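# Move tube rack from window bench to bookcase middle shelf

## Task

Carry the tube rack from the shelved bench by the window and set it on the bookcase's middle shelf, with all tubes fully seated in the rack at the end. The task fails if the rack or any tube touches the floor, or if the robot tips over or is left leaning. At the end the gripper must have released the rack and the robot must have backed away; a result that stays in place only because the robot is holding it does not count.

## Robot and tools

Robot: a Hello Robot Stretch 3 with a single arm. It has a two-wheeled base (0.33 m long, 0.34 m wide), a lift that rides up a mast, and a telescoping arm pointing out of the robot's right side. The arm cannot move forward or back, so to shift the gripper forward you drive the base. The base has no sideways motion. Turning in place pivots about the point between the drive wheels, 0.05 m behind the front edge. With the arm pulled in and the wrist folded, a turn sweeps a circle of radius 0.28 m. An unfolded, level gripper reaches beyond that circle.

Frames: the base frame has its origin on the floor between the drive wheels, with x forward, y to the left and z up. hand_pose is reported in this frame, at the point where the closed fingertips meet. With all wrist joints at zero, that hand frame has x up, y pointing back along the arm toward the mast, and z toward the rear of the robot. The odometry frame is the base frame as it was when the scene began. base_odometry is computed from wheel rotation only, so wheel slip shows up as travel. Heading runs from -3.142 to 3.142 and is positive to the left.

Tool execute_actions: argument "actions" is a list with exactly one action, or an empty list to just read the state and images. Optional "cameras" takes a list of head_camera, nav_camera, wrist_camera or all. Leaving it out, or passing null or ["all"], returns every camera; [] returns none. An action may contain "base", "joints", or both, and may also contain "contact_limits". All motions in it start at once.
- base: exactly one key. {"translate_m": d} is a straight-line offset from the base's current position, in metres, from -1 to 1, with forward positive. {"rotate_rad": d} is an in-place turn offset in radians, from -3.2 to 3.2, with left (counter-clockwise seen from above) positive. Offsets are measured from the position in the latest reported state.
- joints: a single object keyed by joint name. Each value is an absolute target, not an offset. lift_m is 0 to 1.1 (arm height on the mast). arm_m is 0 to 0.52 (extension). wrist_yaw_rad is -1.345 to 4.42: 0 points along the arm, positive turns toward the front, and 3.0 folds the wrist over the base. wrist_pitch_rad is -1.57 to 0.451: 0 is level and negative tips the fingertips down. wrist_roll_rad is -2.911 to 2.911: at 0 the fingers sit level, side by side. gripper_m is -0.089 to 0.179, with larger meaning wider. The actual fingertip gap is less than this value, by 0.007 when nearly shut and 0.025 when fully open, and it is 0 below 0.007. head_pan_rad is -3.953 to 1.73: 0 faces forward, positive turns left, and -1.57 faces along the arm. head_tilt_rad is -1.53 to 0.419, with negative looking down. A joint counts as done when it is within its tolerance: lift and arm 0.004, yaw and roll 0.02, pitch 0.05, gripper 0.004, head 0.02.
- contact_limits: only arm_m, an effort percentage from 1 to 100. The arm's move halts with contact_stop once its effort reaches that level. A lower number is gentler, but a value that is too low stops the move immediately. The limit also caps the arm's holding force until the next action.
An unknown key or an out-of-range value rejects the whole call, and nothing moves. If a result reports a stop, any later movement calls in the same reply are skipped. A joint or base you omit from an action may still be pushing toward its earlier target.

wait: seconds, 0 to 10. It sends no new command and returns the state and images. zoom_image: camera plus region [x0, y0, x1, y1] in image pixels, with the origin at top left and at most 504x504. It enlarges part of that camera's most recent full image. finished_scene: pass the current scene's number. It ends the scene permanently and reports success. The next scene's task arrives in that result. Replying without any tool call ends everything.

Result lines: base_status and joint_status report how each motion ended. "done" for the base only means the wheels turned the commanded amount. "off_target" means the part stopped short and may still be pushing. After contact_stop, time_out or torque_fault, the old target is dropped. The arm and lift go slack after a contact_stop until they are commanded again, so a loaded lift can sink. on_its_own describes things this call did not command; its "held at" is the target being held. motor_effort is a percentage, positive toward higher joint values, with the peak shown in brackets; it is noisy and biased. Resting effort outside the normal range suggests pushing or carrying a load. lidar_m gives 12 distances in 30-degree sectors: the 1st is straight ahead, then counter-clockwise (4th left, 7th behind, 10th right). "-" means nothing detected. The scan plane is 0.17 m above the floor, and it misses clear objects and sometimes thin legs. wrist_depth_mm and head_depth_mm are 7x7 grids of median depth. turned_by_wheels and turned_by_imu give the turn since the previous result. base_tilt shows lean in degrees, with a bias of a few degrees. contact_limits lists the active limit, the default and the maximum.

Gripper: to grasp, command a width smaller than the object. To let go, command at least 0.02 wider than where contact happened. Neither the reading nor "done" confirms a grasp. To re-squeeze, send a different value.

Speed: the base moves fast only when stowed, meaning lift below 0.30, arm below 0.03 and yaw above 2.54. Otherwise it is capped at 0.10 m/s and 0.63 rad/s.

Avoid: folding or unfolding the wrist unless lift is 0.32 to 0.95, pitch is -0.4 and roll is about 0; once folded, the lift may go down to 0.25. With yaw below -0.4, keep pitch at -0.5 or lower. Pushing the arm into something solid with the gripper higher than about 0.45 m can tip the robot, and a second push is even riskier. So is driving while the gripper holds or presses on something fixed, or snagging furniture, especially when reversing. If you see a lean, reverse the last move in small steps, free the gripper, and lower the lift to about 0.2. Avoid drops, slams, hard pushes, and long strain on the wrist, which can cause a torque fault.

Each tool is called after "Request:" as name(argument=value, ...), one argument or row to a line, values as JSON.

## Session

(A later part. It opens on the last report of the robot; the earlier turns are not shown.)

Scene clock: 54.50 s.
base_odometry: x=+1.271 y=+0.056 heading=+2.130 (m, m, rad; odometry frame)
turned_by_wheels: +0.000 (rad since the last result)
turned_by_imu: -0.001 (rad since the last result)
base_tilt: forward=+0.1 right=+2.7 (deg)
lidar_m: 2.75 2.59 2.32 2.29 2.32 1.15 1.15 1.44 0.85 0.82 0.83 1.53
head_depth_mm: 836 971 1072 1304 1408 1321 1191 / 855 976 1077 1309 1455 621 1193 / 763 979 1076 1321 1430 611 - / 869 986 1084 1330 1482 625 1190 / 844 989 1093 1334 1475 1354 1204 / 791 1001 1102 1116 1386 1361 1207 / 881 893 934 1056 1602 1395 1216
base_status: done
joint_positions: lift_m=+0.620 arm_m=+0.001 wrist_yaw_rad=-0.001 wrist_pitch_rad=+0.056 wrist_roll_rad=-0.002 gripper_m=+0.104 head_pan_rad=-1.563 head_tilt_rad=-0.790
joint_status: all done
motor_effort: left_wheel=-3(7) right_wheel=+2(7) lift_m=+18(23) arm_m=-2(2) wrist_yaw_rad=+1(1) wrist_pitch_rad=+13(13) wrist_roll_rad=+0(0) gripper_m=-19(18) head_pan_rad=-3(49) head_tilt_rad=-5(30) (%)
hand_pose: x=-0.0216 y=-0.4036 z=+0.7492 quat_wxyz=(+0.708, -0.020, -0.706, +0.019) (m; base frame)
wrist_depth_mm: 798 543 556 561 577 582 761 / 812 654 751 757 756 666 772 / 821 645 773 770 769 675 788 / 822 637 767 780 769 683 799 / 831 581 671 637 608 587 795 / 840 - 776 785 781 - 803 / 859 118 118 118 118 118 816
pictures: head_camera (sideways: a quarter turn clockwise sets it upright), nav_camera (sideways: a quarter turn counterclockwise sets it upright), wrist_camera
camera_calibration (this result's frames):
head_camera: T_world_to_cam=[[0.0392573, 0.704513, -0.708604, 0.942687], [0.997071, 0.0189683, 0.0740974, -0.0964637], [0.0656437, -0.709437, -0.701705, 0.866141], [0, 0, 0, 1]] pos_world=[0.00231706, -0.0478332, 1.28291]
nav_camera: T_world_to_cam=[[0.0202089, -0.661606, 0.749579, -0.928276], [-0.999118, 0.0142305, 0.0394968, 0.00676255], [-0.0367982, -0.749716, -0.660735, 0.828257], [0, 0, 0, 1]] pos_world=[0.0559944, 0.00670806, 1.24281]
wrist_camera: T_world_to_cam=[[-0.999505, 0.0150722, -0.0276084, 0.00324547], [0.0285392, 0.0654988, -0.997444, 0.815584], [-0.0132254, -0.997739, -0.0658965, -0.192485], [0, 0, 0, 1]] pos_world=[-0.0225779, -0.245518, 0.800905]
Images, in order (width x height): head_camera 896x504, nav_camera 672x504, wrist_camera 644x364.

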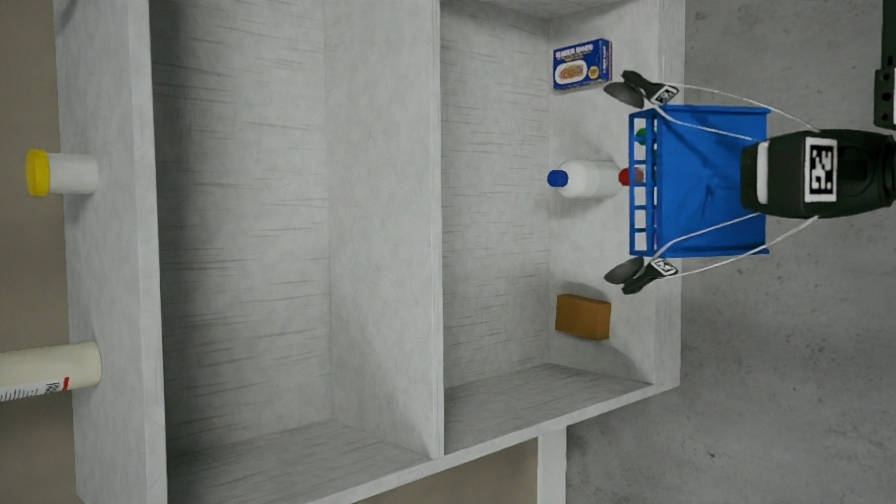

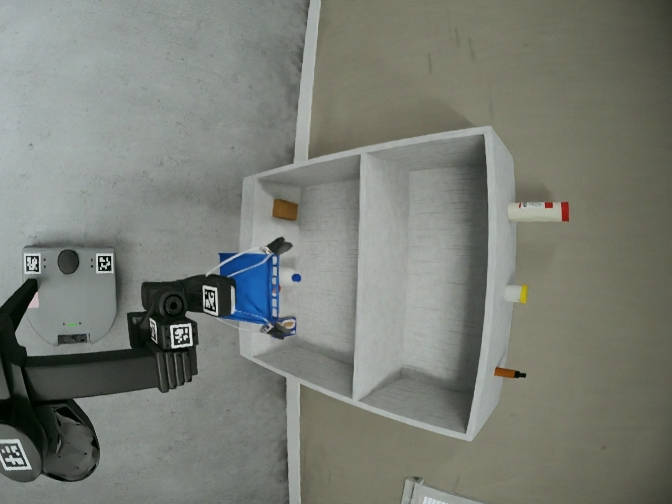

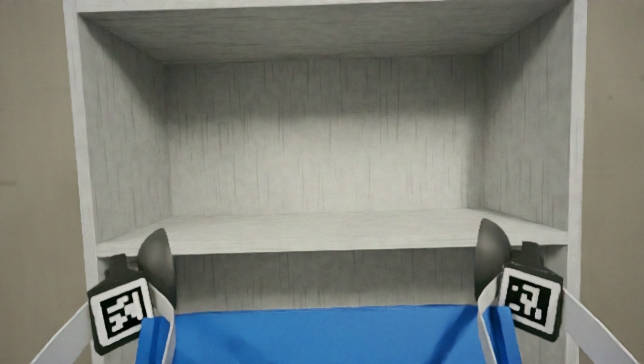

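Request:
execute_actions(
  actions=[
    {"joints":{"lift_m":0.68,"wrist_pitch_rad":0.45,"gripper_m":0.06}},
  ],
  cameras=[],
)

Request:
execute_actions(
  actions=[
    {"joints":{"arm_m":0.5,"head_tilt_rad":-0.55}},
  ],
)

Scene clock: 56.07 s.
base_odometry: x=+1.271 y=+0.056 heading=+2.130 (m, m, rad; odometry frame)
turned_by_wheels: +0.000 (rad since the last result)
turned_by_imu: +0.000 (rad since the last result)
base_tilt: forward=+0.1 right=+2.9 (deg)
lidar_m: 2.75 2.59 2.32 2.30 2.32 1.15 1.15 1.44 0.85 0.82 0.83 1.53
head_depth_mm: 837 972 1067 1303 1408 1321 1209 / 857 977 1073 1303 524 1325 1206 / 761 982 1083 1320 523 543 - / 868 984 1086 1336 527 1337 1193 / 847 991 1093 1332 1447 1353 1201 / 791 995 1101 1109 1387 1359 1207 / 883 890 937 1057 1603 1393 1215
base_status: not commanded
joint_positions: lift_m=+0.680 arm_m=+0.001 wrist_yaw_rad=-0.001 wrist_pitch_rad=+0.389 wrist_roll_rad=-0.002 gripper_m=+0.065 head_pan_rad=-1.563 head_tilt_rad=-0.790
joint_status: wrist_pitch_rad off_target (ended at +0.389, target +0.450); gripper_m off_target (ended at +0.065, target +0.060); the others done
joint sent to its limit — the command would take wrist_pitch_rad past its upper limit, so that joint was sent only as far as its limit.
motor_effort: left_wheel=-3(2) right_wheel=+2(2) lift_m=+27(27) arm_m=-2(2) wrist_yaw_rad=+1(1) wrist_pitch_rad=+13(15) wrist_roll_rad=+0(0) gripper_m=-30(99) head_pan_rad=-3(4) head_tilt_rad=-5(6) (%)
hand_pose: x=-0.0215 y=-0.3926 z=+0.8933 quat_wxyz=(+0.695, -0.137, -0.693, +0.136) (m; base frame)
wrist_depth_mm: - - - 988 976 950 947 / 965 959 941 939 921 918 919 / 912 905 904 893 889 882 856 / 880 640 630 638 662 606 827 / 824 602 780 782 767 648 786 / 812 - 760 760 739 - 758 / 776 117 117 117 117 116 724
pictures: none
No camera images: the call's "cameras" was empty. Leave "cameras" out to get every camera's image.

Scene clock: 60.90 s.
base_odometry: x=+1.271 y=+0.056 heading=+2.130 (m, m, rad; odometry frame)
turned_by_wheels: +0.000 (rad since the last result)
turned_by_imu: +0.001 (rad since the last result)
base_tilt: forward=+0.1 right=+2.7 (deg)
lidar_m: 2.75 2.59 2.33 2.30 2.32 1.15 1.15 1.44 0.85 0.82 0.83 1.52
head_depth_mm: 865 936 912 1096 1019 1342 - / 871 942 855 1099 1276 1377 1237 / 874 943 834 936 1295 1374 1241 / 883 957 885 1103 1040 1392 1252 / 888 938 860 1119 1050 1387 1254 / 893 961 917 1115 1060 1256 1267 / 901 979 876 922 987 1512 1367
base_status: not commanded
joint_positions: lift_m=+0.680 arm_m=+0.500 wrist_yaw_rad=-0.001 wrist_pitch_rad=+0.390 wrist_roll_rad=-0.002 gripper_m=+0.088 head_pan_rad=-1.563 head_tilt_rad=-0.557
joint_status: all done
on_its_own: gripper_m is held at +0.088, not at your +0.060, by its stall guard, which is still easing
motor_effort: left_wheel=-3(3) right_wheel=+2(2) lift_m=+27(27) arm_m=+2(5) wrist_yaw_rad=+1(1) wrist_pitch_rad=+13(13) wrist_roll_rad=+0(0) gripper_m=-5(34) head_pan_rad=-4(4) head_tilt_rad=+4(25) (%)
hand_pose: x=-0.0215 y=-0.8909 z=+0.8936 quat_wxyz=(+0.695, -0.137, -0.693, +0.136) (m; base frame)
wrist_depth_mm: 201 202 204 206 209 211 214 / 253 256 259 261 267 271 275 / 318 318 316 315 317 312 312 / 308 306 306 304 300 300 298 / 296 296 289 290 290 290 286 / 283 - 282 279 279 - 275 / 274 117 117 117 117 116 264
pictures: head_camera (sideways: a quarter turn clockwise sets it upright), nav_camera (sideways: a quarter turn counterclockwise sets it upright), wrist_camera
camera_calibration (this result's frames):
head_camera: T_world_to_cam=[[0.040761, 0.521584, -0.852226, 1.1299], [0.996943, 0.0356722, 0.069515, -0.0905189], [0.0666587, -0.852454, -0.518535, 0.627854], [0, 0, 0, 1]] pos_world=[0.0023346, -0.0508893, 1.29478]
nav_camera: T_world_to_cam=[[0.0186462, -0.47036, 0.882277, -1.10127], [-0.999183, 0.0228918, 0.033321, 0.0147921], [-0.0358698, -0.882178, -0.469549, 0.57952], [0, 0, 0, 1]] pos_world=[0.0561019, -0.0070949, 1.24325]
wrist_camera: T_world_to_cam=[[-0.999515, 0.00493622, -0.0307491, 0.00843417], [0.0283403, -0.265175, -0.963784, 0.66683], [-0.0129113, -0.964188, 0.264907, -0.934839], [0, 0, 0, 1]] pos_world=[-0.0225381, -0.724575, 0.890584]
Images, in order (width x height): head_camera 896x504, nav_camera 672x504, wrist_camera 644x364.

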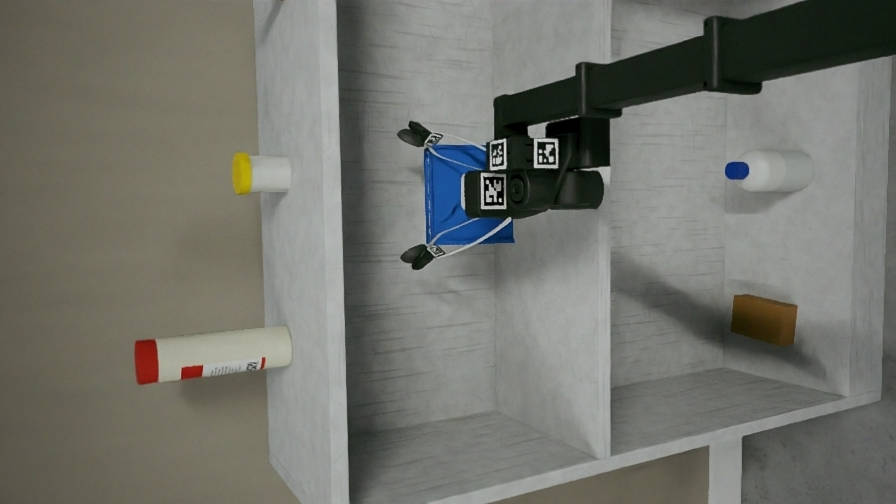

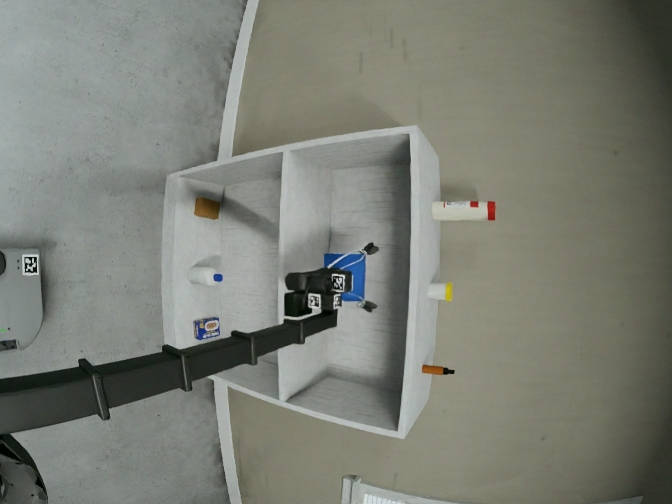

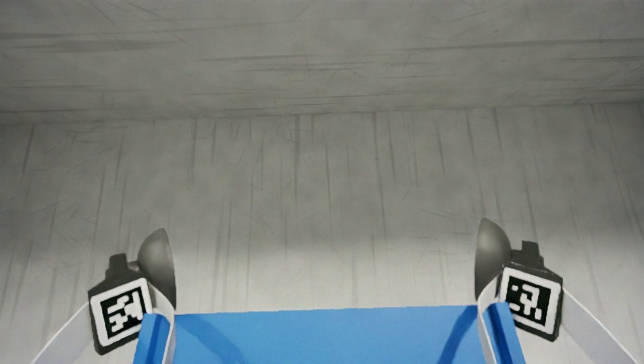

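Lower to contact, then drag back while lowering.

Request:
execute_actions(
  actions=[
    {"joints":{"lift_m":0.58,"gripper_m":0.095}},
  ],
  cameras=["head_camera"],
)

Request:
execute_actions(
  actions=[
    {"joints":{"lift_m":0.56,"arm_m":0.42,"wrist_pitch_rad":0.2}},
  ],
  cameras=["head_camera","wrist_camera"],
)

Scene clock: 62.70 s.
base_odometry: x=+1.271 y=+0.056 heading=+2.130 (m, m, rad; odometry frame)
turned_by_wheels: +0.000 (rad since the last result)
turned_by_imu: +0.000 (rad since the last result)
base_tilt: forward=-0.1 right=+2.9 (deg)
lidar_m: 2.75 2.59 2.32 2.30 2.32 1.15 1.15 1.45 0.85 0.82 0.83 1.52
head_depth_mm: 866 940 912 1097 1021 1351 1241 / 873 945 855 1099 1029 1396 1233 / 877 944 834 1077 - 1379 1240 / 881 955 891 1099 1009 1390 1259 / 889 941 863 1124 1057 1392 1264 / 892 960 919 1121 1064 1249 1262 / 901 980 879 921 990 1516 1371
base_status: not commanded
joint_positions: lift_m=+0.589 arm_m=+0.500 wrist_yaw_rad=-0.001 wrist_pitch_rad=+0.435 wrist_roll_rad=-0.003 gripper_m=+0.102 head_pan_rad=-1.563 head_tilt_rad=-0.556
joint_status: lift_m contact_stop (moved -0.091 of -0.100); gripper_m off_target (ended at +0.102, target +0.095)
on_its_own: gripper_m is held at +0.101, not at your +0.095, by its stall guard, which is still easing; lift_m is slack since a contact_stop, until your next command for it (your +0.580 is given up)
motor_effort: left_wheel=-3(4) right_wheel=+2(2) lift_m=+18(22) arm_m=+2(2) wrist_yaw_rad=+1(1) wrist_pitch_rad=+0(13) wrist_roll_rad=+0(0) gripper_m=-19(22) head_pan_rad=-3(4) head_tilt_rad=+4(4) (%)
hand_pose: x=-0.0215 y=-0.8873 z=+0.8134 quat_wxyz=(+0.692, -0.153, -0.689, +0.152) (m; base frame)
wrist_depth_mm: 295 298 301 304 307 313 314 / 348 349 347 348 349 345 343 / 338 335 333 330 327 326 324 / 319 317 315 313 312 308 308 / 303 302 299 298 295 298 292 / 288 - 284 282 282 - 278 / 276 116 117 117 116 115 267
pictures: head_camera (sideways: a quarter turn clockwise sets it upright)
camera_calibration (this result's frames):
head_camera: T_world_to_cam=[[0.0407644, 0.52124, -0.852436, 1.13017], [0.996943, 0.0356989, 0.0695037, -0.0905043], [0.0666592, -0.852663, -0.518191, 0.627407], [0, 0, 0, 1]] pos_world=[0.00233455, -0.0508922, 1.2948]
Images, in order (width x height): head_camera 896x504.

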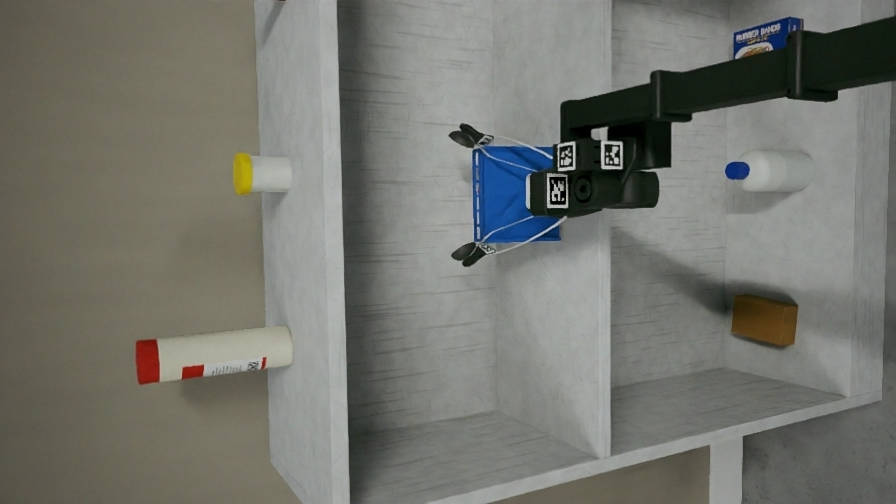

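not run: a stop came earlier in this reply.

Request:
execute_actions(
  actions=[
    {"joints":{"arm_m":0.42,"wrist_pitch_rad":0.15}},
  ],
  cameras=["head_camera","wrist_camera"],
)

Request:
execute_actions(
  actions=[
    {"joints":{"arm_m":0.36,"wrist_pitch_rad":-0.2,"lift_m":0.64}},
  ],
  cameras=["head_camera","wrist_camera"],
)

Scene clock: 64.93 s.
base_odometry: x=+1.271 y=+0.056 heading=+2.130 (m, m, rad; odometry frame)
turned_by_wheels: +0.000 (rad since the last result)
turned_by_imu: +0.000 (rad since the last result)
base_tilt: forward=+0.0 right=+2.7 (deg)
lidar_m: 2.75 2.60 2.32 2.29 2.32 1.15 1.15 1.45 0.85 0.82 0.83 1.53
head_depth_mm: 866 938 910 1095 1021 1351 1256 / 872 945 858 1104 989 - 1229 / 879 940 834 1094 986 1380 1237 / 882 958 890 1114 1011 1390 1255 / 886 939 861 1125 1058 1395 1261 / 892 963 922 1114 1064 1251 1265 / 900 976 877 925 990 1508 1371
base_status: not commanded
joint_positions: lift_m=+0.599 arm_m=+0.420 wrist_yaw_rad=+0.000 wrist_pitch_rad=+0.132 wrist_roll_rad=-0.003 gripper_m=+0.102 head_pan_rad=-1.563 head_tilt_rad=-0.555
joint_status: all done
on_its_own: gripper_m is held at +0.101, not at your +0.095, by its stall guard, which is not easing now; lift_m is slack since a contact_stop, until your next command for it (your +0.580 is given up)
motor_effort: left_wheel=-1(2) right_wheel=+1(3) lift_m=+22(22) arm_m=-2(8) wrist_yaw_rad=+0(1) wrist_pitch_rad=+5(65) wrist_roll_rad=+0(0) gripper_m=-19(19) head_pan_rad=-3(4) head_tilt_rad=+3(3) (%)
hand_pose: x=-0.0214 y=-0.8224 z=+0.7473 quat_wxyz=(+0.707, -0.046, -0.704, +0.046) (m; base frame)
wrist_depth_mm: 359 359 361 354 357 355 350 / 361 362 359 359 355 356 353 / 360 360 357 355 356 355 352 / 360 358 356 359 357 355 352 / 356 358 186 170 170 356 354 / 359 - 173 164 154 135 323 / 262 209 181 202 197 197 218
pictures: head_camera (sideways: a quarter turn clockwise sets it upright), wrist_camera
camera_calibration (this result's frames):
head_camera: T_world_to_cam=[[0.0408232, 0.520219, -0.853056, 1.13098], [0.996946, 0.0356842, 0.0694703, -0.0904609], [0.0665804, -0.853287, -0.517174, 0.626083], [0, 0, 0, 1]] pos_world=[0.00232963, -0.0509002, 1.29487]
wrist_camera: T_world_to_cam=[[-0.999538, 0.012227, -0.027812, 0.00752807], [0.0276867, -0.0103012, -0.999564, 0.780379], [-0.0125081, -0.999872, 0.00995787, -0.668896], [0, 0, 0, 1]] pos_world=[-0.0224482, -0.660863, 0.786909]
Images, in order (width x height): head_camera 896x504, wrist_camera 644x364.

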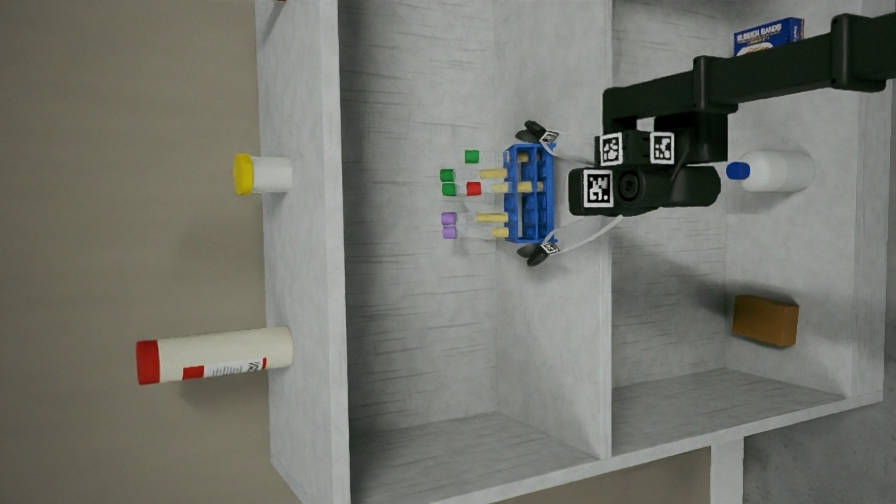

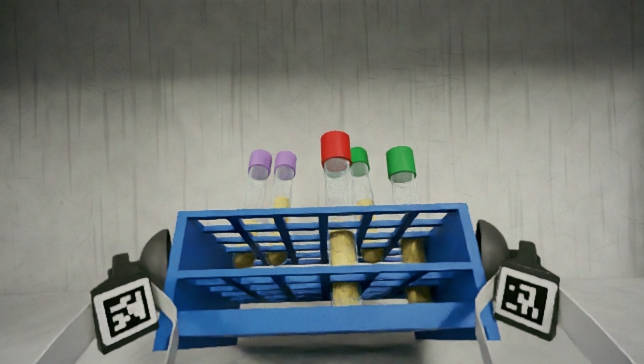

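Scene clock: 66.53 s.
base_odometry: x=+1.271 y=+0.056 heading=+2.130 (m, m, rad; odometry frame)
turned_by_wheels: +0.000 (rad since the last result)
turned_by_imu: +0.000 (rad since the last result)
base_tilt: forward=+0.0 right=+2.7 (deg)
lidar_m: 2.75 2.60 2.32 2.30 2.32 1.15 1.15 1.45 0.85 0.82 0.83 1.52
head_depth_mm: 866 939 911 1094 1020 1348 - / 871 946 856 1103 1026 - 1231 / 875 941 836 1099 904 - 1237 / 883 956 889 1117 1049 1385 1257 / 889 939 863 1124 1060 1396 1266 / 893 960 922 1116 1069 1251 1265 / 900 975 877 925 990 1510 1369
base_status: not commanded
joint_positions: lift_m=+0.640 arm_m=+0.360 wrist_yaw_rad=+0.000 wrist_pitch_rad=-0.224 wrist_roll_rad=-0.003 gripper_m=+0.102 head_pan_rad=-1.563 head_tilt_rad=-0.555
joint_status: all done
on_its_own: gripper_m is held at +0.101, not at your +0.095, by its stall guard, which is not easing now
motor_effort: left_wheel=-1(1) right_wheel=+1(1) lift_m=+26(25) arm_m=-3(9) wrist_yaw_rad=+0(0) wrist_pitch_rad=+7(7) wrist_roll_rad=+1(0) gripper_m=-19(18) head_pan_rad=-3(3) head_tilt_rad=+4(4) (%)
hand_pose: x=-0.0215 y=-0.7497 z=+0.6979 quat_wxyz=(+0.704, +0.080, -0.701, -0.079) (m; base frame)
wrist_depth_mm: 365 364 361 358 368 367 365 / 384 385 385 375 380 387 385 / 405 406 408 401 401 405 405 / 360 353 185 179 169 323 316 / 245 227 152 157 154 206 223 / 184 134 147 151 142 136 173 / 383 527 521 523 525 535 425
pictures: head_camera (sideways: a quarter turn clockwise sets it upright), wrist_camera
camera_calibration (this result's frames):
head_camera: T_world_to_cam=[[0.0408232, 0.520219, -0.853056, 1.13098], [0.996946, 0.0356841, 0.0694703, -0.0904609], [0.0665803, -0.853287, -0.517174, 0.626083], [0, 0, 0, 1]] pos_world=[0.00232963, -0.0509002, 1.29487]
wrist_camera: T_world_to_cam=[[-0.999534, 0.0214333, -0.0217296, 0.0078502], [0.0277139, 0.33908, -0.940349, 0.952326], [-0.0127867, -0.940513, -0.339516, -0.307357], [0, 0, 0, 1]] pos_world=[-0.0224763, -0.612156, 0.791337]
Images, in order (width x height): head_camera 896x504, wrist_camera 644x364.

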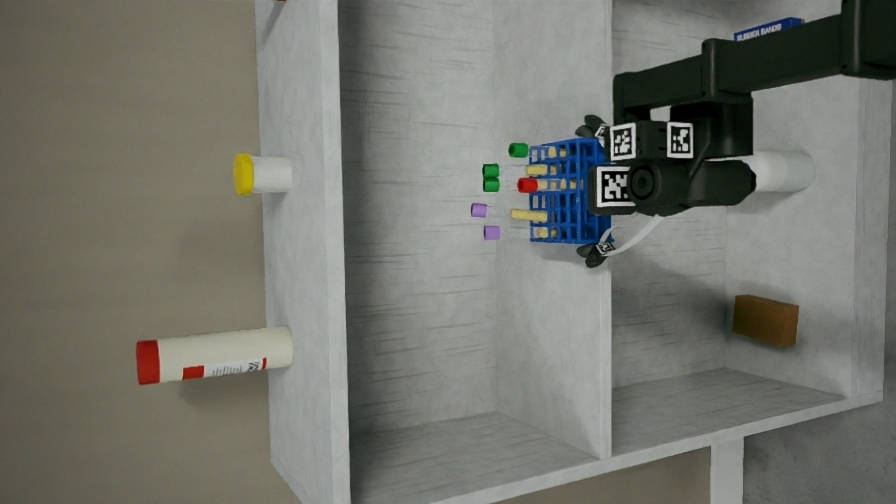

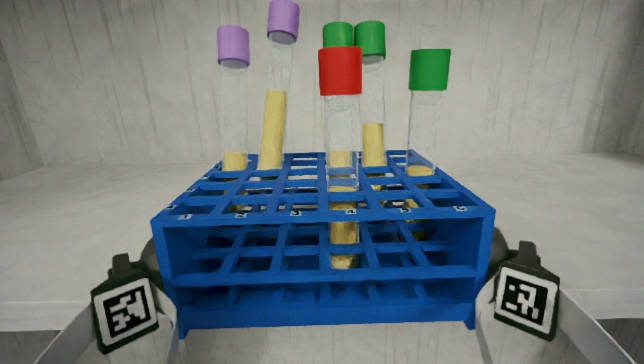

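Request:
execute_actions(
  actions=[
    {"joints":{"arm_m":0.41}},
  ],
  cameras=[],
)

Request:
execute_actions(
  actions=[
    {"joints":{"gripper_m":0.179}},
  ],
  cameras=[],
)

Request:
execute_actions(
  actions=[
    {"joints":{"arm_m":0.25}},
  ],
  cameras=["head_camera","wrist_camera"],
)

Scene clock: 68.13 s.
base_odometry: x=+1.271 y=+0.056 heading=+2.130 (m, m, rad; odometry frame)
turned_by_wheels: +0.000 (rad since the last result)
turned_by_imu: +0.000 (rad since the last result)
base_tilt: forward=+0.1 right=+2.7 (deg)
lidar_m: 2.75 2.60 2.33 2.29 2.32 1.15 1.15 1.44 0.85 0.82 0.83 1.53
head_depth_mm: 866 937 912 1095 1021 1345 - / 869 947 857 1103 1027 1401 1234 / 875 940 835 1094 979 1401 1241 / 879 960 893 1114 1032 1385 1252 / 886 940 860 1123 1056 1397 1266 / 894 958 921 1109 1063 1256 1273 / 897 976 879 920 989 1501 1371
base_status: not commanded
joint_positions: lift_m=+0.640 arm_m=+0.410 wrist_yaw_rad=+0.000 wrist_pitch_rad=-0.225 wrist_roll_rad=-0.003 gripper_m=+0.102 head_pan_rad=-1.563 head_tilt_rad=-0.555
joint_status: all done
on_its_own: gripper_m is held at +0.101, not at your +0.095, by its stall guard, which is not easing now
motor_effort: left_wheel=-1(1) right_wheel=+1(1) lift_m=+27(27) arm_m=+2(6) wrist_yaw_rad=+1(0) wrist_pitch_rad=+7(7) wrist_roll_rad=+0(1) gripper_m=-19(19) head_pan_rad=-3(3) head_tilt_rad=+4(3) (%)
hand_pose: x=-0.0215 y=-0.7991 z=+0.6978 quat_wxyz=(+0.704, +0.080, -0.701, -0.080) (m; base frame)
wrist_depth_mm: 318 319 317 315 321 321 322 / 339 336 339 330 336 336 337 / 357 357 356 352 350 358 355 / 360 351 184 177 169 320 314 / 243 226 151 156 154 201 222 / 184 134 145 150 142 136 172 / - 138 138 138 138 136 140
pictures: none
No camera images: the call's "cameras" was empty. Leave "cameras" out to get every camera's image.

Scene clock: 69.40 s.
base_odometry: x=+1.271 y=+0.056 heading=+2.130 (m, m, rad; odometry frame)
turned_by_wheels: +0.000 (rad since the last result)
turned_by_imu: +0.000 (rad since the last result)
base_tilt: forward=+0.0 right=+2.7 (deg)
lidar_m: 2.75 2.59 2.33 2.29 2.31 1.15 1.15 1.45 0.85 0.82 0.83 1.53
head_depth_mm: 866 940 910 1097 1020 1353 - / 870 945 857 1100 1028 1392 1228 / 878 942 834 1099 978 1398 1236 / 881 957 892 1117 1028 1395 1254 / 889 939 863 1124 1052 1388 1260 / 893 961 921 1113 1067 1247 1265 / 899 975 877 924 990 1504 1368
base_status: not commanded
joint_positions: lift_m=+0.640 arm_m=+0.410 wrist_yaw_rad=+0.000 wrist_pitch_rad=-0.223 wrist_roll_rad=-0.003 gripper_m=+0.179 head_pan_rad=-1.563 head_tilt_rad=-0.555
joint_status: all done
motor_effort: left_wheel=+0(1) right_wheel=+1(1) lift_m=+27(26) arm_m=+2(2) wrist_yaw_rad=+1(0) wrist_pitch_rad=+7(8) wrist_roll_rad=+1(0) gripper_m=+0(85) head_pan_rad=-3(3) head_tilt_rad=+3(4) (%)
hand_pose: x=-0.0215 y=-0.7993 z=+0.6984 quat_wxyz=(+0.704, +0.079, -0.701, -0.079) (m; base frame)
wrist_depth_mm: 321 320 318 314 321 321 321 / 338 337 338 141 335 337 336 / 359 357 356 355 354 355 358 / 363 357 192 187 180 325 317 / 246 234 156 160 156 214 224 / 186 170 154 144 149 160 181 / - 142 141 142 143 141 136
pictures: none
No camera images: the call's "cameras" was empty. Leave "cameras" out to get every camera's image.

Scene clock: 71.83 s.
base_odometry: x=+1.271 y=+0.056 heading=+2.130 (m, m, rad; odometry frame)
turned_by_wheels: +0.000 (rad since the last result)
turned_by_imu: +0.000 (rad since the last result)
base_tilt: forward=-0.2 right=+2.7 (deg)
lidar_m: 2.75 2.60 2.33 2.30 2.32 1.15 1.15 1.44 0.85 0.82 0.83 1.53
head_depth_mm: 866 938 914 1094 1020 1353 - / 874 945 858 1103 1027 1356 - / 877 941 834 1092 978 - 1242 / 884 954 892 1116 1009 1386 1252 / 887 941 861 1118 1057 1393 1264 / 893 961 921 1113 1065 1250 1267 / 898 979 879 924 990 1505 1371
base_status: not commanded
joint_positions: lift_m=+0.640 arm_m=+0.250 wrist_yaw_rad=+0.000 wrist_pitch_rad=-0.222 wrist_roll_rad=-0.003 gripper_m=+0.179 head_pan_rad=-1.563 head_tilt_rad=-0.555
joint_status: all done
motor_effort: left_wheel=+0(1) right_wheel=+1(1) lift_m=+26(26) arm_m=-2(2) wrist_yaw_rad=+0(0) wrist_pitch_rad=+6(7) wrist_roll_rad=+1(0) gripper_m=+0(1) head_pan_rad=-3(3) head_tilt_rad=+3(3) (%)
hand_pose: x=-0.0215 y=-0.6399 z=+0.6986 quat_wxyz=(+0.704, +0.079, -0.701, -0.078) (m; base frame)
wrist_depth_mm: 443 468 467 467 460 462 451 / 442 489 489 491 493 492 456 / 440 509 509 345 503 505 435 / 369 361 323 293 309 328 321 / 285 282 580 579 579 423 403 / 409 616 618 618 618 610 419 / - 651 661 662 661 654 487
pictures: head_camera (sideways: a quarter turn clockwise sets it upright), wrist_camera
camera_calibration (this result's frames):
head_camera: T_world_to_cam=[[0.0408231, 0.520219, -0.853056, 1.13098], [0.996946, 0.0356843, 0.0694703, -0.0904609], [0.0665805, -0.853287, -0.517174, 0.626083], [0, 0, 0, 1]] pos_world=[0.00232964, -0.0509002, 1.29487]
wrist_camera: T_world_to_cam=[[-0.999534, 0.0213733, -0.0217898, 0.00551588], [0.0277138, 0.336394, -0.941313, 0.914732], [-0.012789, -0.941479, -0.33683, -0.206351], [0, 0, 0, 1]] pos_world=[-0.0224765, -0.502104, 0.791664]
Images, in order (width x height): head_camera 896x504, wrist_camera 644x364.

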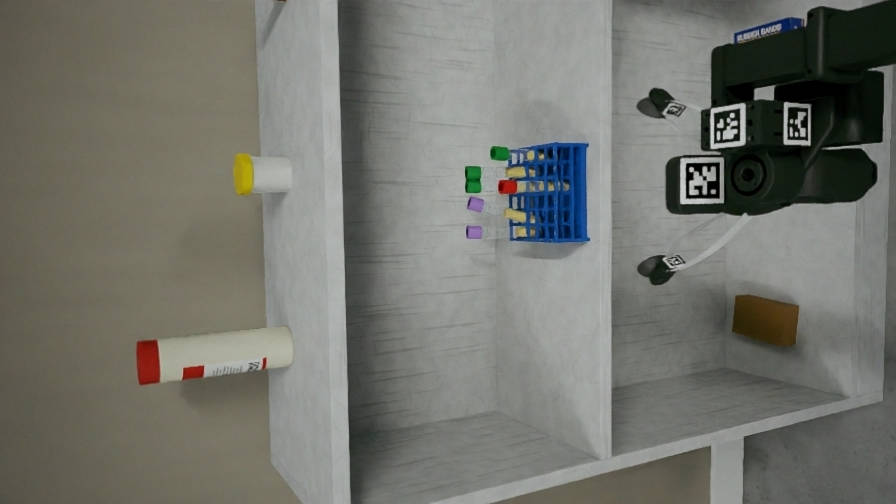

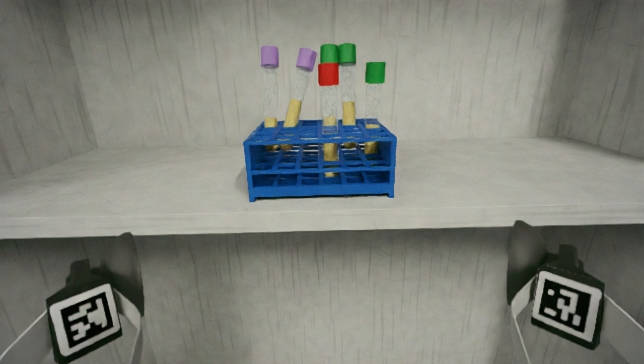

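Request:
execute_actions(
  actions=[
    {"base":{"translate_m":0.02},"joints":{"lift_m":0.82,"wrist_pitch_rad":-0.3,"gripper_m":0.04}},
  ],
  cameras=[],
)

Request:
execute_actions(
  actions=[
    {"joints":{"arm_m":0.47}},
  ],
  cameras=["head_camera","wrist_camera"],
)

Scene clock: 74.47 s.
base_odometry: x=+1.260 y=+0.073 heading=+2.130 (m, m, rad; odometry frame)
turned_by_wheels: +0.000 (rad since the last result)
turned_by_imu: +0.000 (rad since the last result)
base_tilt: forward=-0.1 right=+2.6 (deg)
lidar_m: 2.73 2.58 2.33 2.29 2.33 1.17 1.16 1.45 0.86 0.82 0.82 1.52
head_depth_mm: 868 942 912 1093 - 1350 1221 / 872 947 859 1104 - 1399 1233 / 878 949 834 1101 - 1375 1239 / 883 959 892 1115 1050 1389 1263 / 886 839 861 1119 1058 1384 1265 / 897 972 926 1114 1034 1180 1269 / 901 975 867 874 1272 1513 1369
base_status: done
joint_positions: lift_m=+0.820 arm_m=+0.250 wrist_yaw_rad=+0.000 wrist_pitch_rad=-0.317 wrist_roll_rad=-0.003 gripper_m=+0.040 head_pan_rad=-1.563 head_tilt_rad=-0.555
joint_status: all done
motor_effort: left_wheel=-1(5) right_wheel=+1(6) lift_m=+26(25) arm_m=-3(2) wrist_yaw_rad=+1(0) wrist_pitch_rad=+5(6) wrist_roll_rad=+1(1) gripper_m=+0(84) head_pan_rad=-3(4) head_tilt_rad=+2(3) (%)
hand_pose: x=-0.0215 y=-0.6313 z=+0.8558 quat_wxyz=(+0.700, +0.112, -0.697, -0.112) (m; base frame)
wrist_depth_mm: 421 462 461 465 460 465 448 / 414 493 489 489 493 492 475 / 415 522 524 526 525 520 476 / 413 559 571 561 564 565 475 / 410 505 506 400 494 489 457 / 391 403 420 361 399 388 383 / 365 360 745 747 731 607 446
pictures: none
No camera images: the call's "cameras" was empty. Leave "cameras" out to get every camera's image.

Scene clock: 77.33 s.
base_odometry: x=+1.260 y=+0.073 heading=+2.130 (m, m, rad; odometry frame)
turned_by_wheels: +0.000 (rad since the last result)
turned_by_imu: +0.000 (rad since the last result)
base_tilt: forward=+0.1 right=+2.8 (deg)
lidar_m: 2.73 2.58 2.33 2.29 2.33 1.17 1.16 1.45 0.86 0.82 0.82 1.52
head_depth_mm: 867 939 909 1081 - 1356 1220 / 871 947 858 - 992 1363 1233 / 880 949 833 - 973 1368 1236 / 884 957 891 1119 1044 1390 1252 / 886 839 863 1128 1059 1392 1265 / 892 972 923 1116 1033 1176 1262 / 900 979 868 873 1268 1505 1377
base_status: not commanded
joint_positions: lift_m=+0.820 arm_m=+0.470 wrist_yaw_rad=+0.000 wrist_pitch_rad=-0.317 wrist_roll_rad=-0.003 gripper_m=+0.040 head_pan_rad=-1.563 head_tilt_rad=-0.555
joint_status: all done
motor_effort: left_wheel=+0(1) right_wheel=+1(1) lift_m=+26(25) arm_m=+2(2) wrist_yaw_rad=+0(0) wrist_pitch_rad=+5(5) wrist_roll_rad=+1(0) gripper_m=+1(1) head_pan_rad=-3(3) head_tilt_rad=+3(3) (%)
hand_pose: x=-0.0215 y=-0.8506 z=+0.8557 quat_wxyz=(+0.699, +0.112, -0.697, -0.112) (m; base frame)
wrist_depth_mm: 265 264 264 266 264 265 265 / 282 282 281 281 282 282 283 / 302 302 301 303 303 303 303 / 325 325 327 326 326 326 325 / 353 353 351 351 351 353 354 / 375 377 376 374 375 372 371 / 337 337 320 317 316 323 320
pictures: head_camera (sideways: a quarter turn clockwise sets it upright), wrist_camera
camera_calibration (this result's frames):
head_camera: T_world_to_cam=[[0.0408232, 0.520219, -0.853056, 1.13098], [0.996946, 0.0356842, 0.0694703, -0.0904609], [0.0665804, -0.853287, -0.517174, 0.626083], [0, 0, 0, 1]] pos_world=[0.00232963, -0.0509002, 1.29487]
wrist_camera: T_world_to_cam=[[-0.999532, 0.0234293, -0.0196441, 0.0133354], [0.0277382, 0.424613, -0.90495, 1.17737], [-0.0128612, -0.905072, -0.425064, -0.245352], [0, 0, 0, 1]] pos_world=[-0.0224846, -0.7223, 0.961433]
Images, in order (width x height): head_camera 896x504, wrist_camera 644x364.

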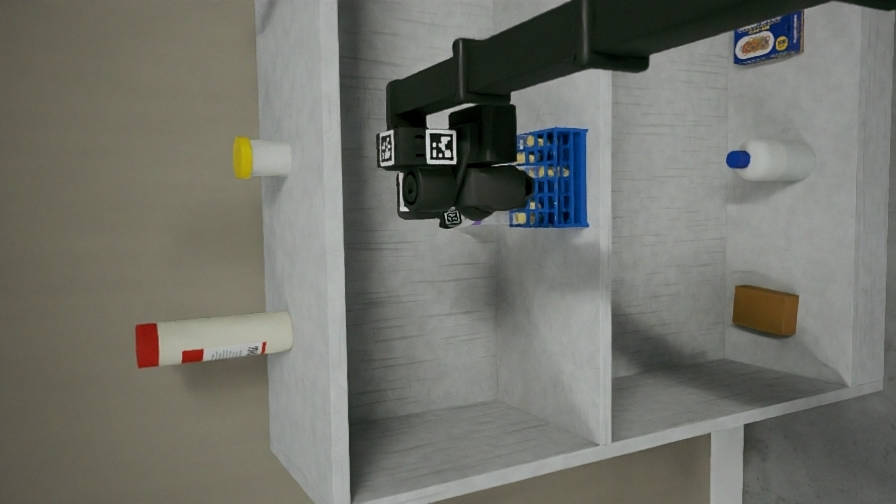

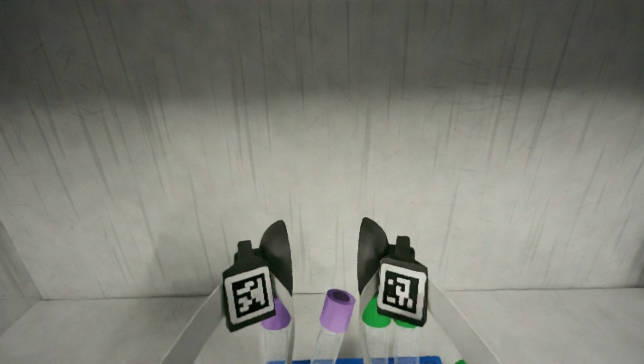

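Request:
execute_actions(
  actions=[
    {"joints":{"lift_m":0.775,"gripper_m":0.032}},
  ],
  cameras=["wrist_camera"],
)

Request:
execute_actions(
  actions=[
    {"base":{"translate_m":0.015}},
  ],
  cameras=["wrist_camera"],
)

Request:
execute_actions(
  actions=[
    {"joints":{"lift_m":0.83}},
  ],
  cameras=[],
)

Request:
execute_actions(
  actions=[
    {"joints":{"arm_m":0.3,"gripper_m":0.17}},
  ],
  cameras=[],
)

Request:
execute_actions(
  actions=[
    {"joints":{"lift_m":0.66,"wrist_pitch_rad":0}},
  ],
  cameras=["wrist_camera"],
)

Scene clock: 78.73 s.
base_odometry: x=+1.260 y=+0.073 heading=+2.130 (m, m, rad; odometry frame)
turned_by_wheels: +0.000 (rad since the last result)
turned_by_imu: +0.000 (rad since the last result)
base_tilt: forward=-0.1 right=+2.7 (deg)
lidar_m: 2.72 2.59 2.32 2.29 2.32 1.17 1.17 1.44 0.86 0.82 0.82 1.52
head_depth_mm: 868 942 913 1095 999 - 1219 / 872 945 859 1069 989 1365 1231 / 877 947 832 1079 972 1368 1235 / 883 957 889 1110 1046 1383 1255 / 888 837 862 1127 1053 1387 1264 / 893 972 928 1110 1035 1173 1271 / 898 974 865 874 1274 1516 1376
base_status: not commanded
joint_positions: lift_m=+0.775 arm_m=+0.470 wrist_yaw_rad=+0.000 wrist_pitch_rad=-0.317 wrist_roll_rad=-0.003 gripper_m=+0.032 head_pan_rad=-1.563 head_tilt_rad=-0.555
joint_status: all done
motor_effort: left_wheel=+0(1) right_wheel=+1(1) lift_m=+17(20) arm_m=+2(2) wrist_yaw_rad=+0(0) wrist_pitch_rad=+5(5) wrist_roll_rad=+1(0) gripper_m=+0(42) head_pan_rad=-4(4) head_tilt_rad=+2(3) (%)
hand_pose: x=-0.0215 y=-0.8506 z=+0.8112 quat_wxyz=(+0.699, +0.112, -0.697, -0.112) (m; base frame)
wrist_depth_mm: 266 265 265 264 264 266 265 / 283 282 282 282 282 284 284 / 302 302 302 302 302 301 303 / 324 324 325 327 324 326 326 / 351 353 348 339 344 353 351 / 343 341 345 321 330 327 323 / 285 283 270 226 197 255 272
pictures: wrist_camera
camera_calibration (this result's frames):
wrist_camera: T_world_to_cam=[[-0.999532, 0.0234299, -0.0196432, 0.0124612], [0.0277382, 0.424649, -0.904933, 1.13712], [-0.0128611, -0.905055, -0.4251, -0.264217], [0, 0, 0, 1]] pos_world=[-0.0224846, -0.722301, 0.916947]
Images, in order (width x height): wrist_camera 644x364.

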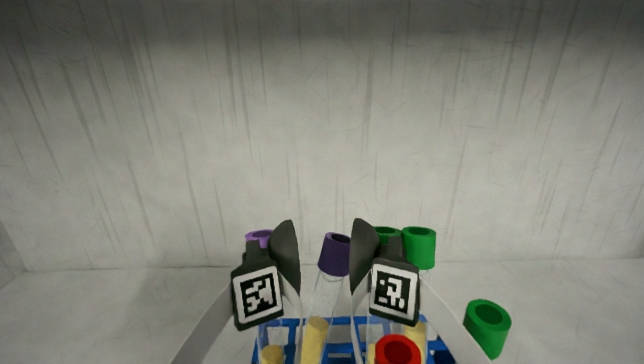

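Scene clock: 79.67 s.
base_odometry: x=+1.252 y=+0.086 heading=+2.130 (m, m, rad; odometry frame)
turned_by_wheels: +0.000 (rad since the last result)
turned_by_imu: +0.000 (rad since the last result)
base_tilt: forward=+0.0 right=+2.8 (deg)
lidar_m: 2.08 2.56 2.32 2.29 2.33 1.19 1.18 1.45 0.87 0.82 0.81 1.53
head_depth_mm: 866 939 914 1094 999 - 1226 / 874 943 851 1066 972 1364 1232 / 877 950 872 1076 952 1369 1237 / 883 961 891 1115 1041 1384 1257 / 889 838 858 1128 1054 1387 1265 / 895 969 924 1096 1023 1206 1286 / 902 978 857 884 1308 1511 1375
base_status: done
joint_positions: lift_m=+0.775 arm_m=+0.470 wrist_yaw_rad=+0.000 wrist_pitch_rad=-0.317 wrist_roll_rad=-0.003 gripper_m=+0.032 head_pan_rad=-1.563 head_tilt_rad=-0.555
joint_status: not commanded
motor_effort: left_wheel=-2(5) right_wheel=+1(6) lift_m=+17(17) arm_m=+2(2) wrist_yaw_rad=+0(1) wrist_pitch_rad=+5(5) wrist_roll_rad=+0(1) gripper_m=-1(0) head_pan_rad=-4(3) head_tilt_rad=+3(3) (%)
hand_pose: x=-0.0215 y=-0.8506 z=+0.8112 quat_wxyz=(+0.699, +0.112, -0.697, -0.112) (m; base frame)
wrist_depth_mm: 265 264 264 264 265 264 264 / 282 282 282 281 283 281 283 / 300 301 303 301 303 303 303 / 325 325 325 325 326 326 327 / 350 352 349 340 342 355 352 / 345 340 344 322 328 327 324 / 284 281 269 218 203 175 272
pictures: wrist_camera
camera_calibration (this result's frames):
wrist_camera: T_world_to_cam=[[-0.999532, 0.0234321, -0.0196429, 0.0124622], [0.0277389, 0.424649, -0.904933, 1.13712], [-0.0128632, -0.905055, -0.4251, -0.264217], [0, 0, 0, 1]] pos_world=[-0.0224848, -0.722301, 0.916947]
Images, in order (width x height): wrist_camera 644x364.

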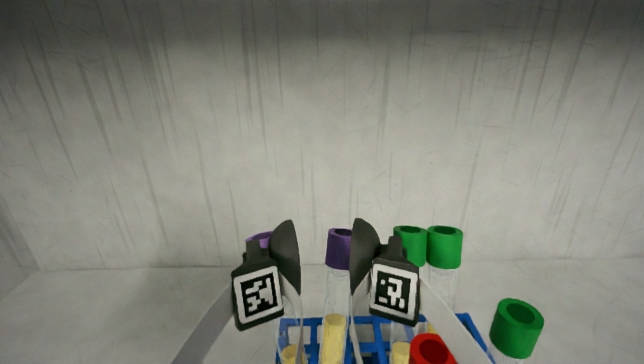

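Scene clock: 81.00 s.
base_odometry: x=+1.252 y=+0.086 heading=+2.130 (m, m, rad; odometry frame)
turned_by_wheels: +0.000 (rad since the last result)
turned_by_imu: +0.000 (rad since the last result)
base_tilt: forward=-0.1 right=+2.6 (deg)
lidar_m: 2.08 2.56 2.32 2.29 2.33 1.19 1.18 1.45 0.87 0.82 0.82 1.53
head_depth_mm: 868 939 911 1079 - 1358 1225 / 873 947 841 - 991 1370 1232 / 879 951 830 - 970 1372 1241 / 881 959 891 1112 1047 1382 1256 / 890 838 855 1118 1054 1392 1258 / 893 971 926 1095 1021 1215 1278 / 900 982 859 883 1308 1513 1372
base_status: not commanded
joint_positions: lift_m=+0.830 arm_m=+0.470 wrist_yaw_rad=+0.000 wrist_pitch_rad=-0.317 wrist_roll_rad=-0.003 gripper_m=+0.032 head_pan_rad=-1.563 head_tilt_rad=-0.555
joint_status: all done
motor_effort: left_wheel=-1(1) right_wheel=+1(1) lift_m=+25(30) arm_m=+2(2) wrist_yaw_rad=+0(1) wrist_pitch_rad=+5(5) wrist_roll_rad=+0(0) gripper_m=+0(0) head_pan_rad=-3(3) head_tilt_rad=+3(3) (%)
hand_pose: x=-0.0215 y=-0.8506 z=+0.8656 quat_wxyz=(+0.699, +0.112, -0.697, -0.112) (m; base frame)
wrist_depth_mm: 264 264 265 265 263 265 266 / 282 282 282 282 281 283 283 / 302 303 302 301 305 302 304 / 324 325 325 327 326 326 328 / 350 349 351 349 355 353 352 / 375 384 379 375 379 379 381 / 349 344 332 330 327 336 333
pictures: none
No camera images: the call's "cameras" was empty. Leave "cameras" out to get every camera's image.

Scene clock: 83.50 s.
base_odometry: x=+1.252 y=+0.086 heading=+2.130 (m, m, rad; odometry frame)
turned_by_wheels: +0.000 (rad since the last result)
turned_by_imu: +0.000 (rad since the last result)
base_tilt: forward=-0.1 right=+2.7 (deg)
lidar_m: 2.71 2.57 2.32 2.29 2.34 1.19 1.18 1.44 0.87 0.82 0.81 1.53
head_depth_mm: 869 941 912 1083 - 1353 1224 / 873 945 851 1085 - 1367 1232 / 877 949 871 1091 - 1369 1237 / 882 960 889 1118 1045 1384 1255 / 889 836 858 1122 1058 1391 1262 / 894 971 925 1096 1021 1212 1279 / 905 979 858 884 1306 1504 1368
base_status: not commanded
joint_positions: lift_m=+0.830 arm_m=+0.300 wrist_yaw_rad=+0.000 wrist_pitch_rad=-0.317 wrist_roll_rad=-0.003 gripper_m=+0.170 head_pan_rad=-1.563 head_tilt_rad=-0.555
joint_status: all done
motor_effort: left_wheel=-1(2) right_wheel=+1(1) lift_m=+26(26) arm_m=-3(12) wrist_yaw_rad=+1(0) wrist_pitch_rad=+5(5) wrist_roll_rad=+0(1) gripper_m=+1(83) head_pan_rad=-3(4) head_tilt_rad=+4(3) (%)
hand_pose: x=-0.0215 y=-0.6812 z=+0.8656 quat_wxyz=(+0.699, +0.112, -0.697, -0.112) (m; base frame)
wrist_depth_mm: 402 414 417 418 417 415 418 / 403 446 444 441 446 445 450 / 401 474 478 475 477 478 475 / 395 503 510 507 502 512 496 / 390 502 523 511 482 522 475 / 381 419 414 353 355 401 404 / 349 337 344 323 321 335 324
pictures: none
No camera images: the call's "cameras" was empty. Leave "cameras" out to get every camera's image.

Scene clock: 85.87 s.
base_odometry: x=+1.252 y=+0.086 heading=+2.130 (m, m, rad; odometry frame)
turned_by_wheels: +0.000 (rad since the last result)
turned_by_imu: +0.000 (rad since the last result)
base_tilt: forward=+0.1 right=+2.9 (deg)
lidar_m: 2.71 2.57 2.33 2.28 2.33 1.18 1.18 1.45 0.87 0.82 0.81 1.52
head_depth_mm: 870 939 911 1096 1021 1353 - / 872 946 854 1101 1028 - 1227 / 877 950 871 1094 951 - 1239 / 881 957 888 1114 1045 1387 1256 / 888 837 859 1126 1056 1392 1267 / 892 970 924 1093 1023 1204 1288 / 901 979 861 884 1310 1510 1369
base_status: not commanded
joint_positions: lift_m=+0.660 arm_m=+0.300 wrist_yaw_rad=+0.000 wrist_pitch_rad=-0.023 wrist_roll_rad=-0.003 gripper_m=+0.170 head_pan_rad=-1.563 head_tilt_rad=-0.555
joint_status: all done
motor_effort: left_wheel=-2(1) right_wheel=+1(1) lift_m=+17(24) arm_m=-2(2) wrist_yaw_rad=+0(0) wrist_pitch_rad=+7(7) wrist_roll_rad=+0(1) gripper_m=+1(1) head_pan_rad=-3(4) head_tilt_rad=+3(3) (%)
hand_pose: x=-0.0214 y=-0.7009 z=+0.7689 quat_wxyz=(+0.708, +0.009, -0.706, -0.008) (m; base frame)
wrist_depth_mm: 400 444 442 441 444 445 440 / 398 455 453 453 452 450 447 / 396 467 460 463 463 461 459 / 397 477 476 478 473 473 471 / 392 483 481 416 442 482 458 / 354 346 338 289 267 325 329 / - 244 253 247 246 241 230
pictures: wrist_camera
camera_calibration (this result's frames):
wrist_camera: T_world_to_cam=[[-0.999537, 0.0165021, -0.0255685, 0.00788197], [0.0276853, 0.144318, -0.989144, 0.90357], [-0.012633, -0.989394, -0.144708, -0.421339], [0, 0, 0, 1]] pos_world=[-0.0224601, -0.547401, 0.832991]
Images, in order (width x height): wrist_camera 644x364.

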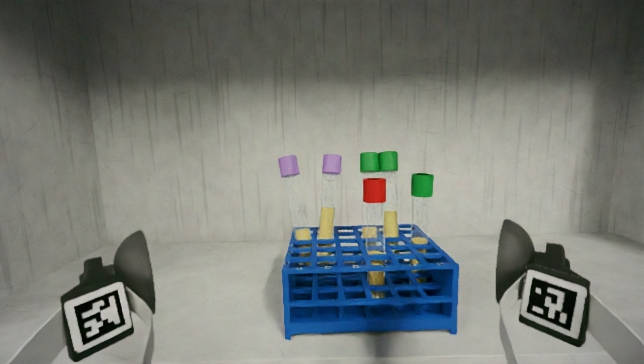

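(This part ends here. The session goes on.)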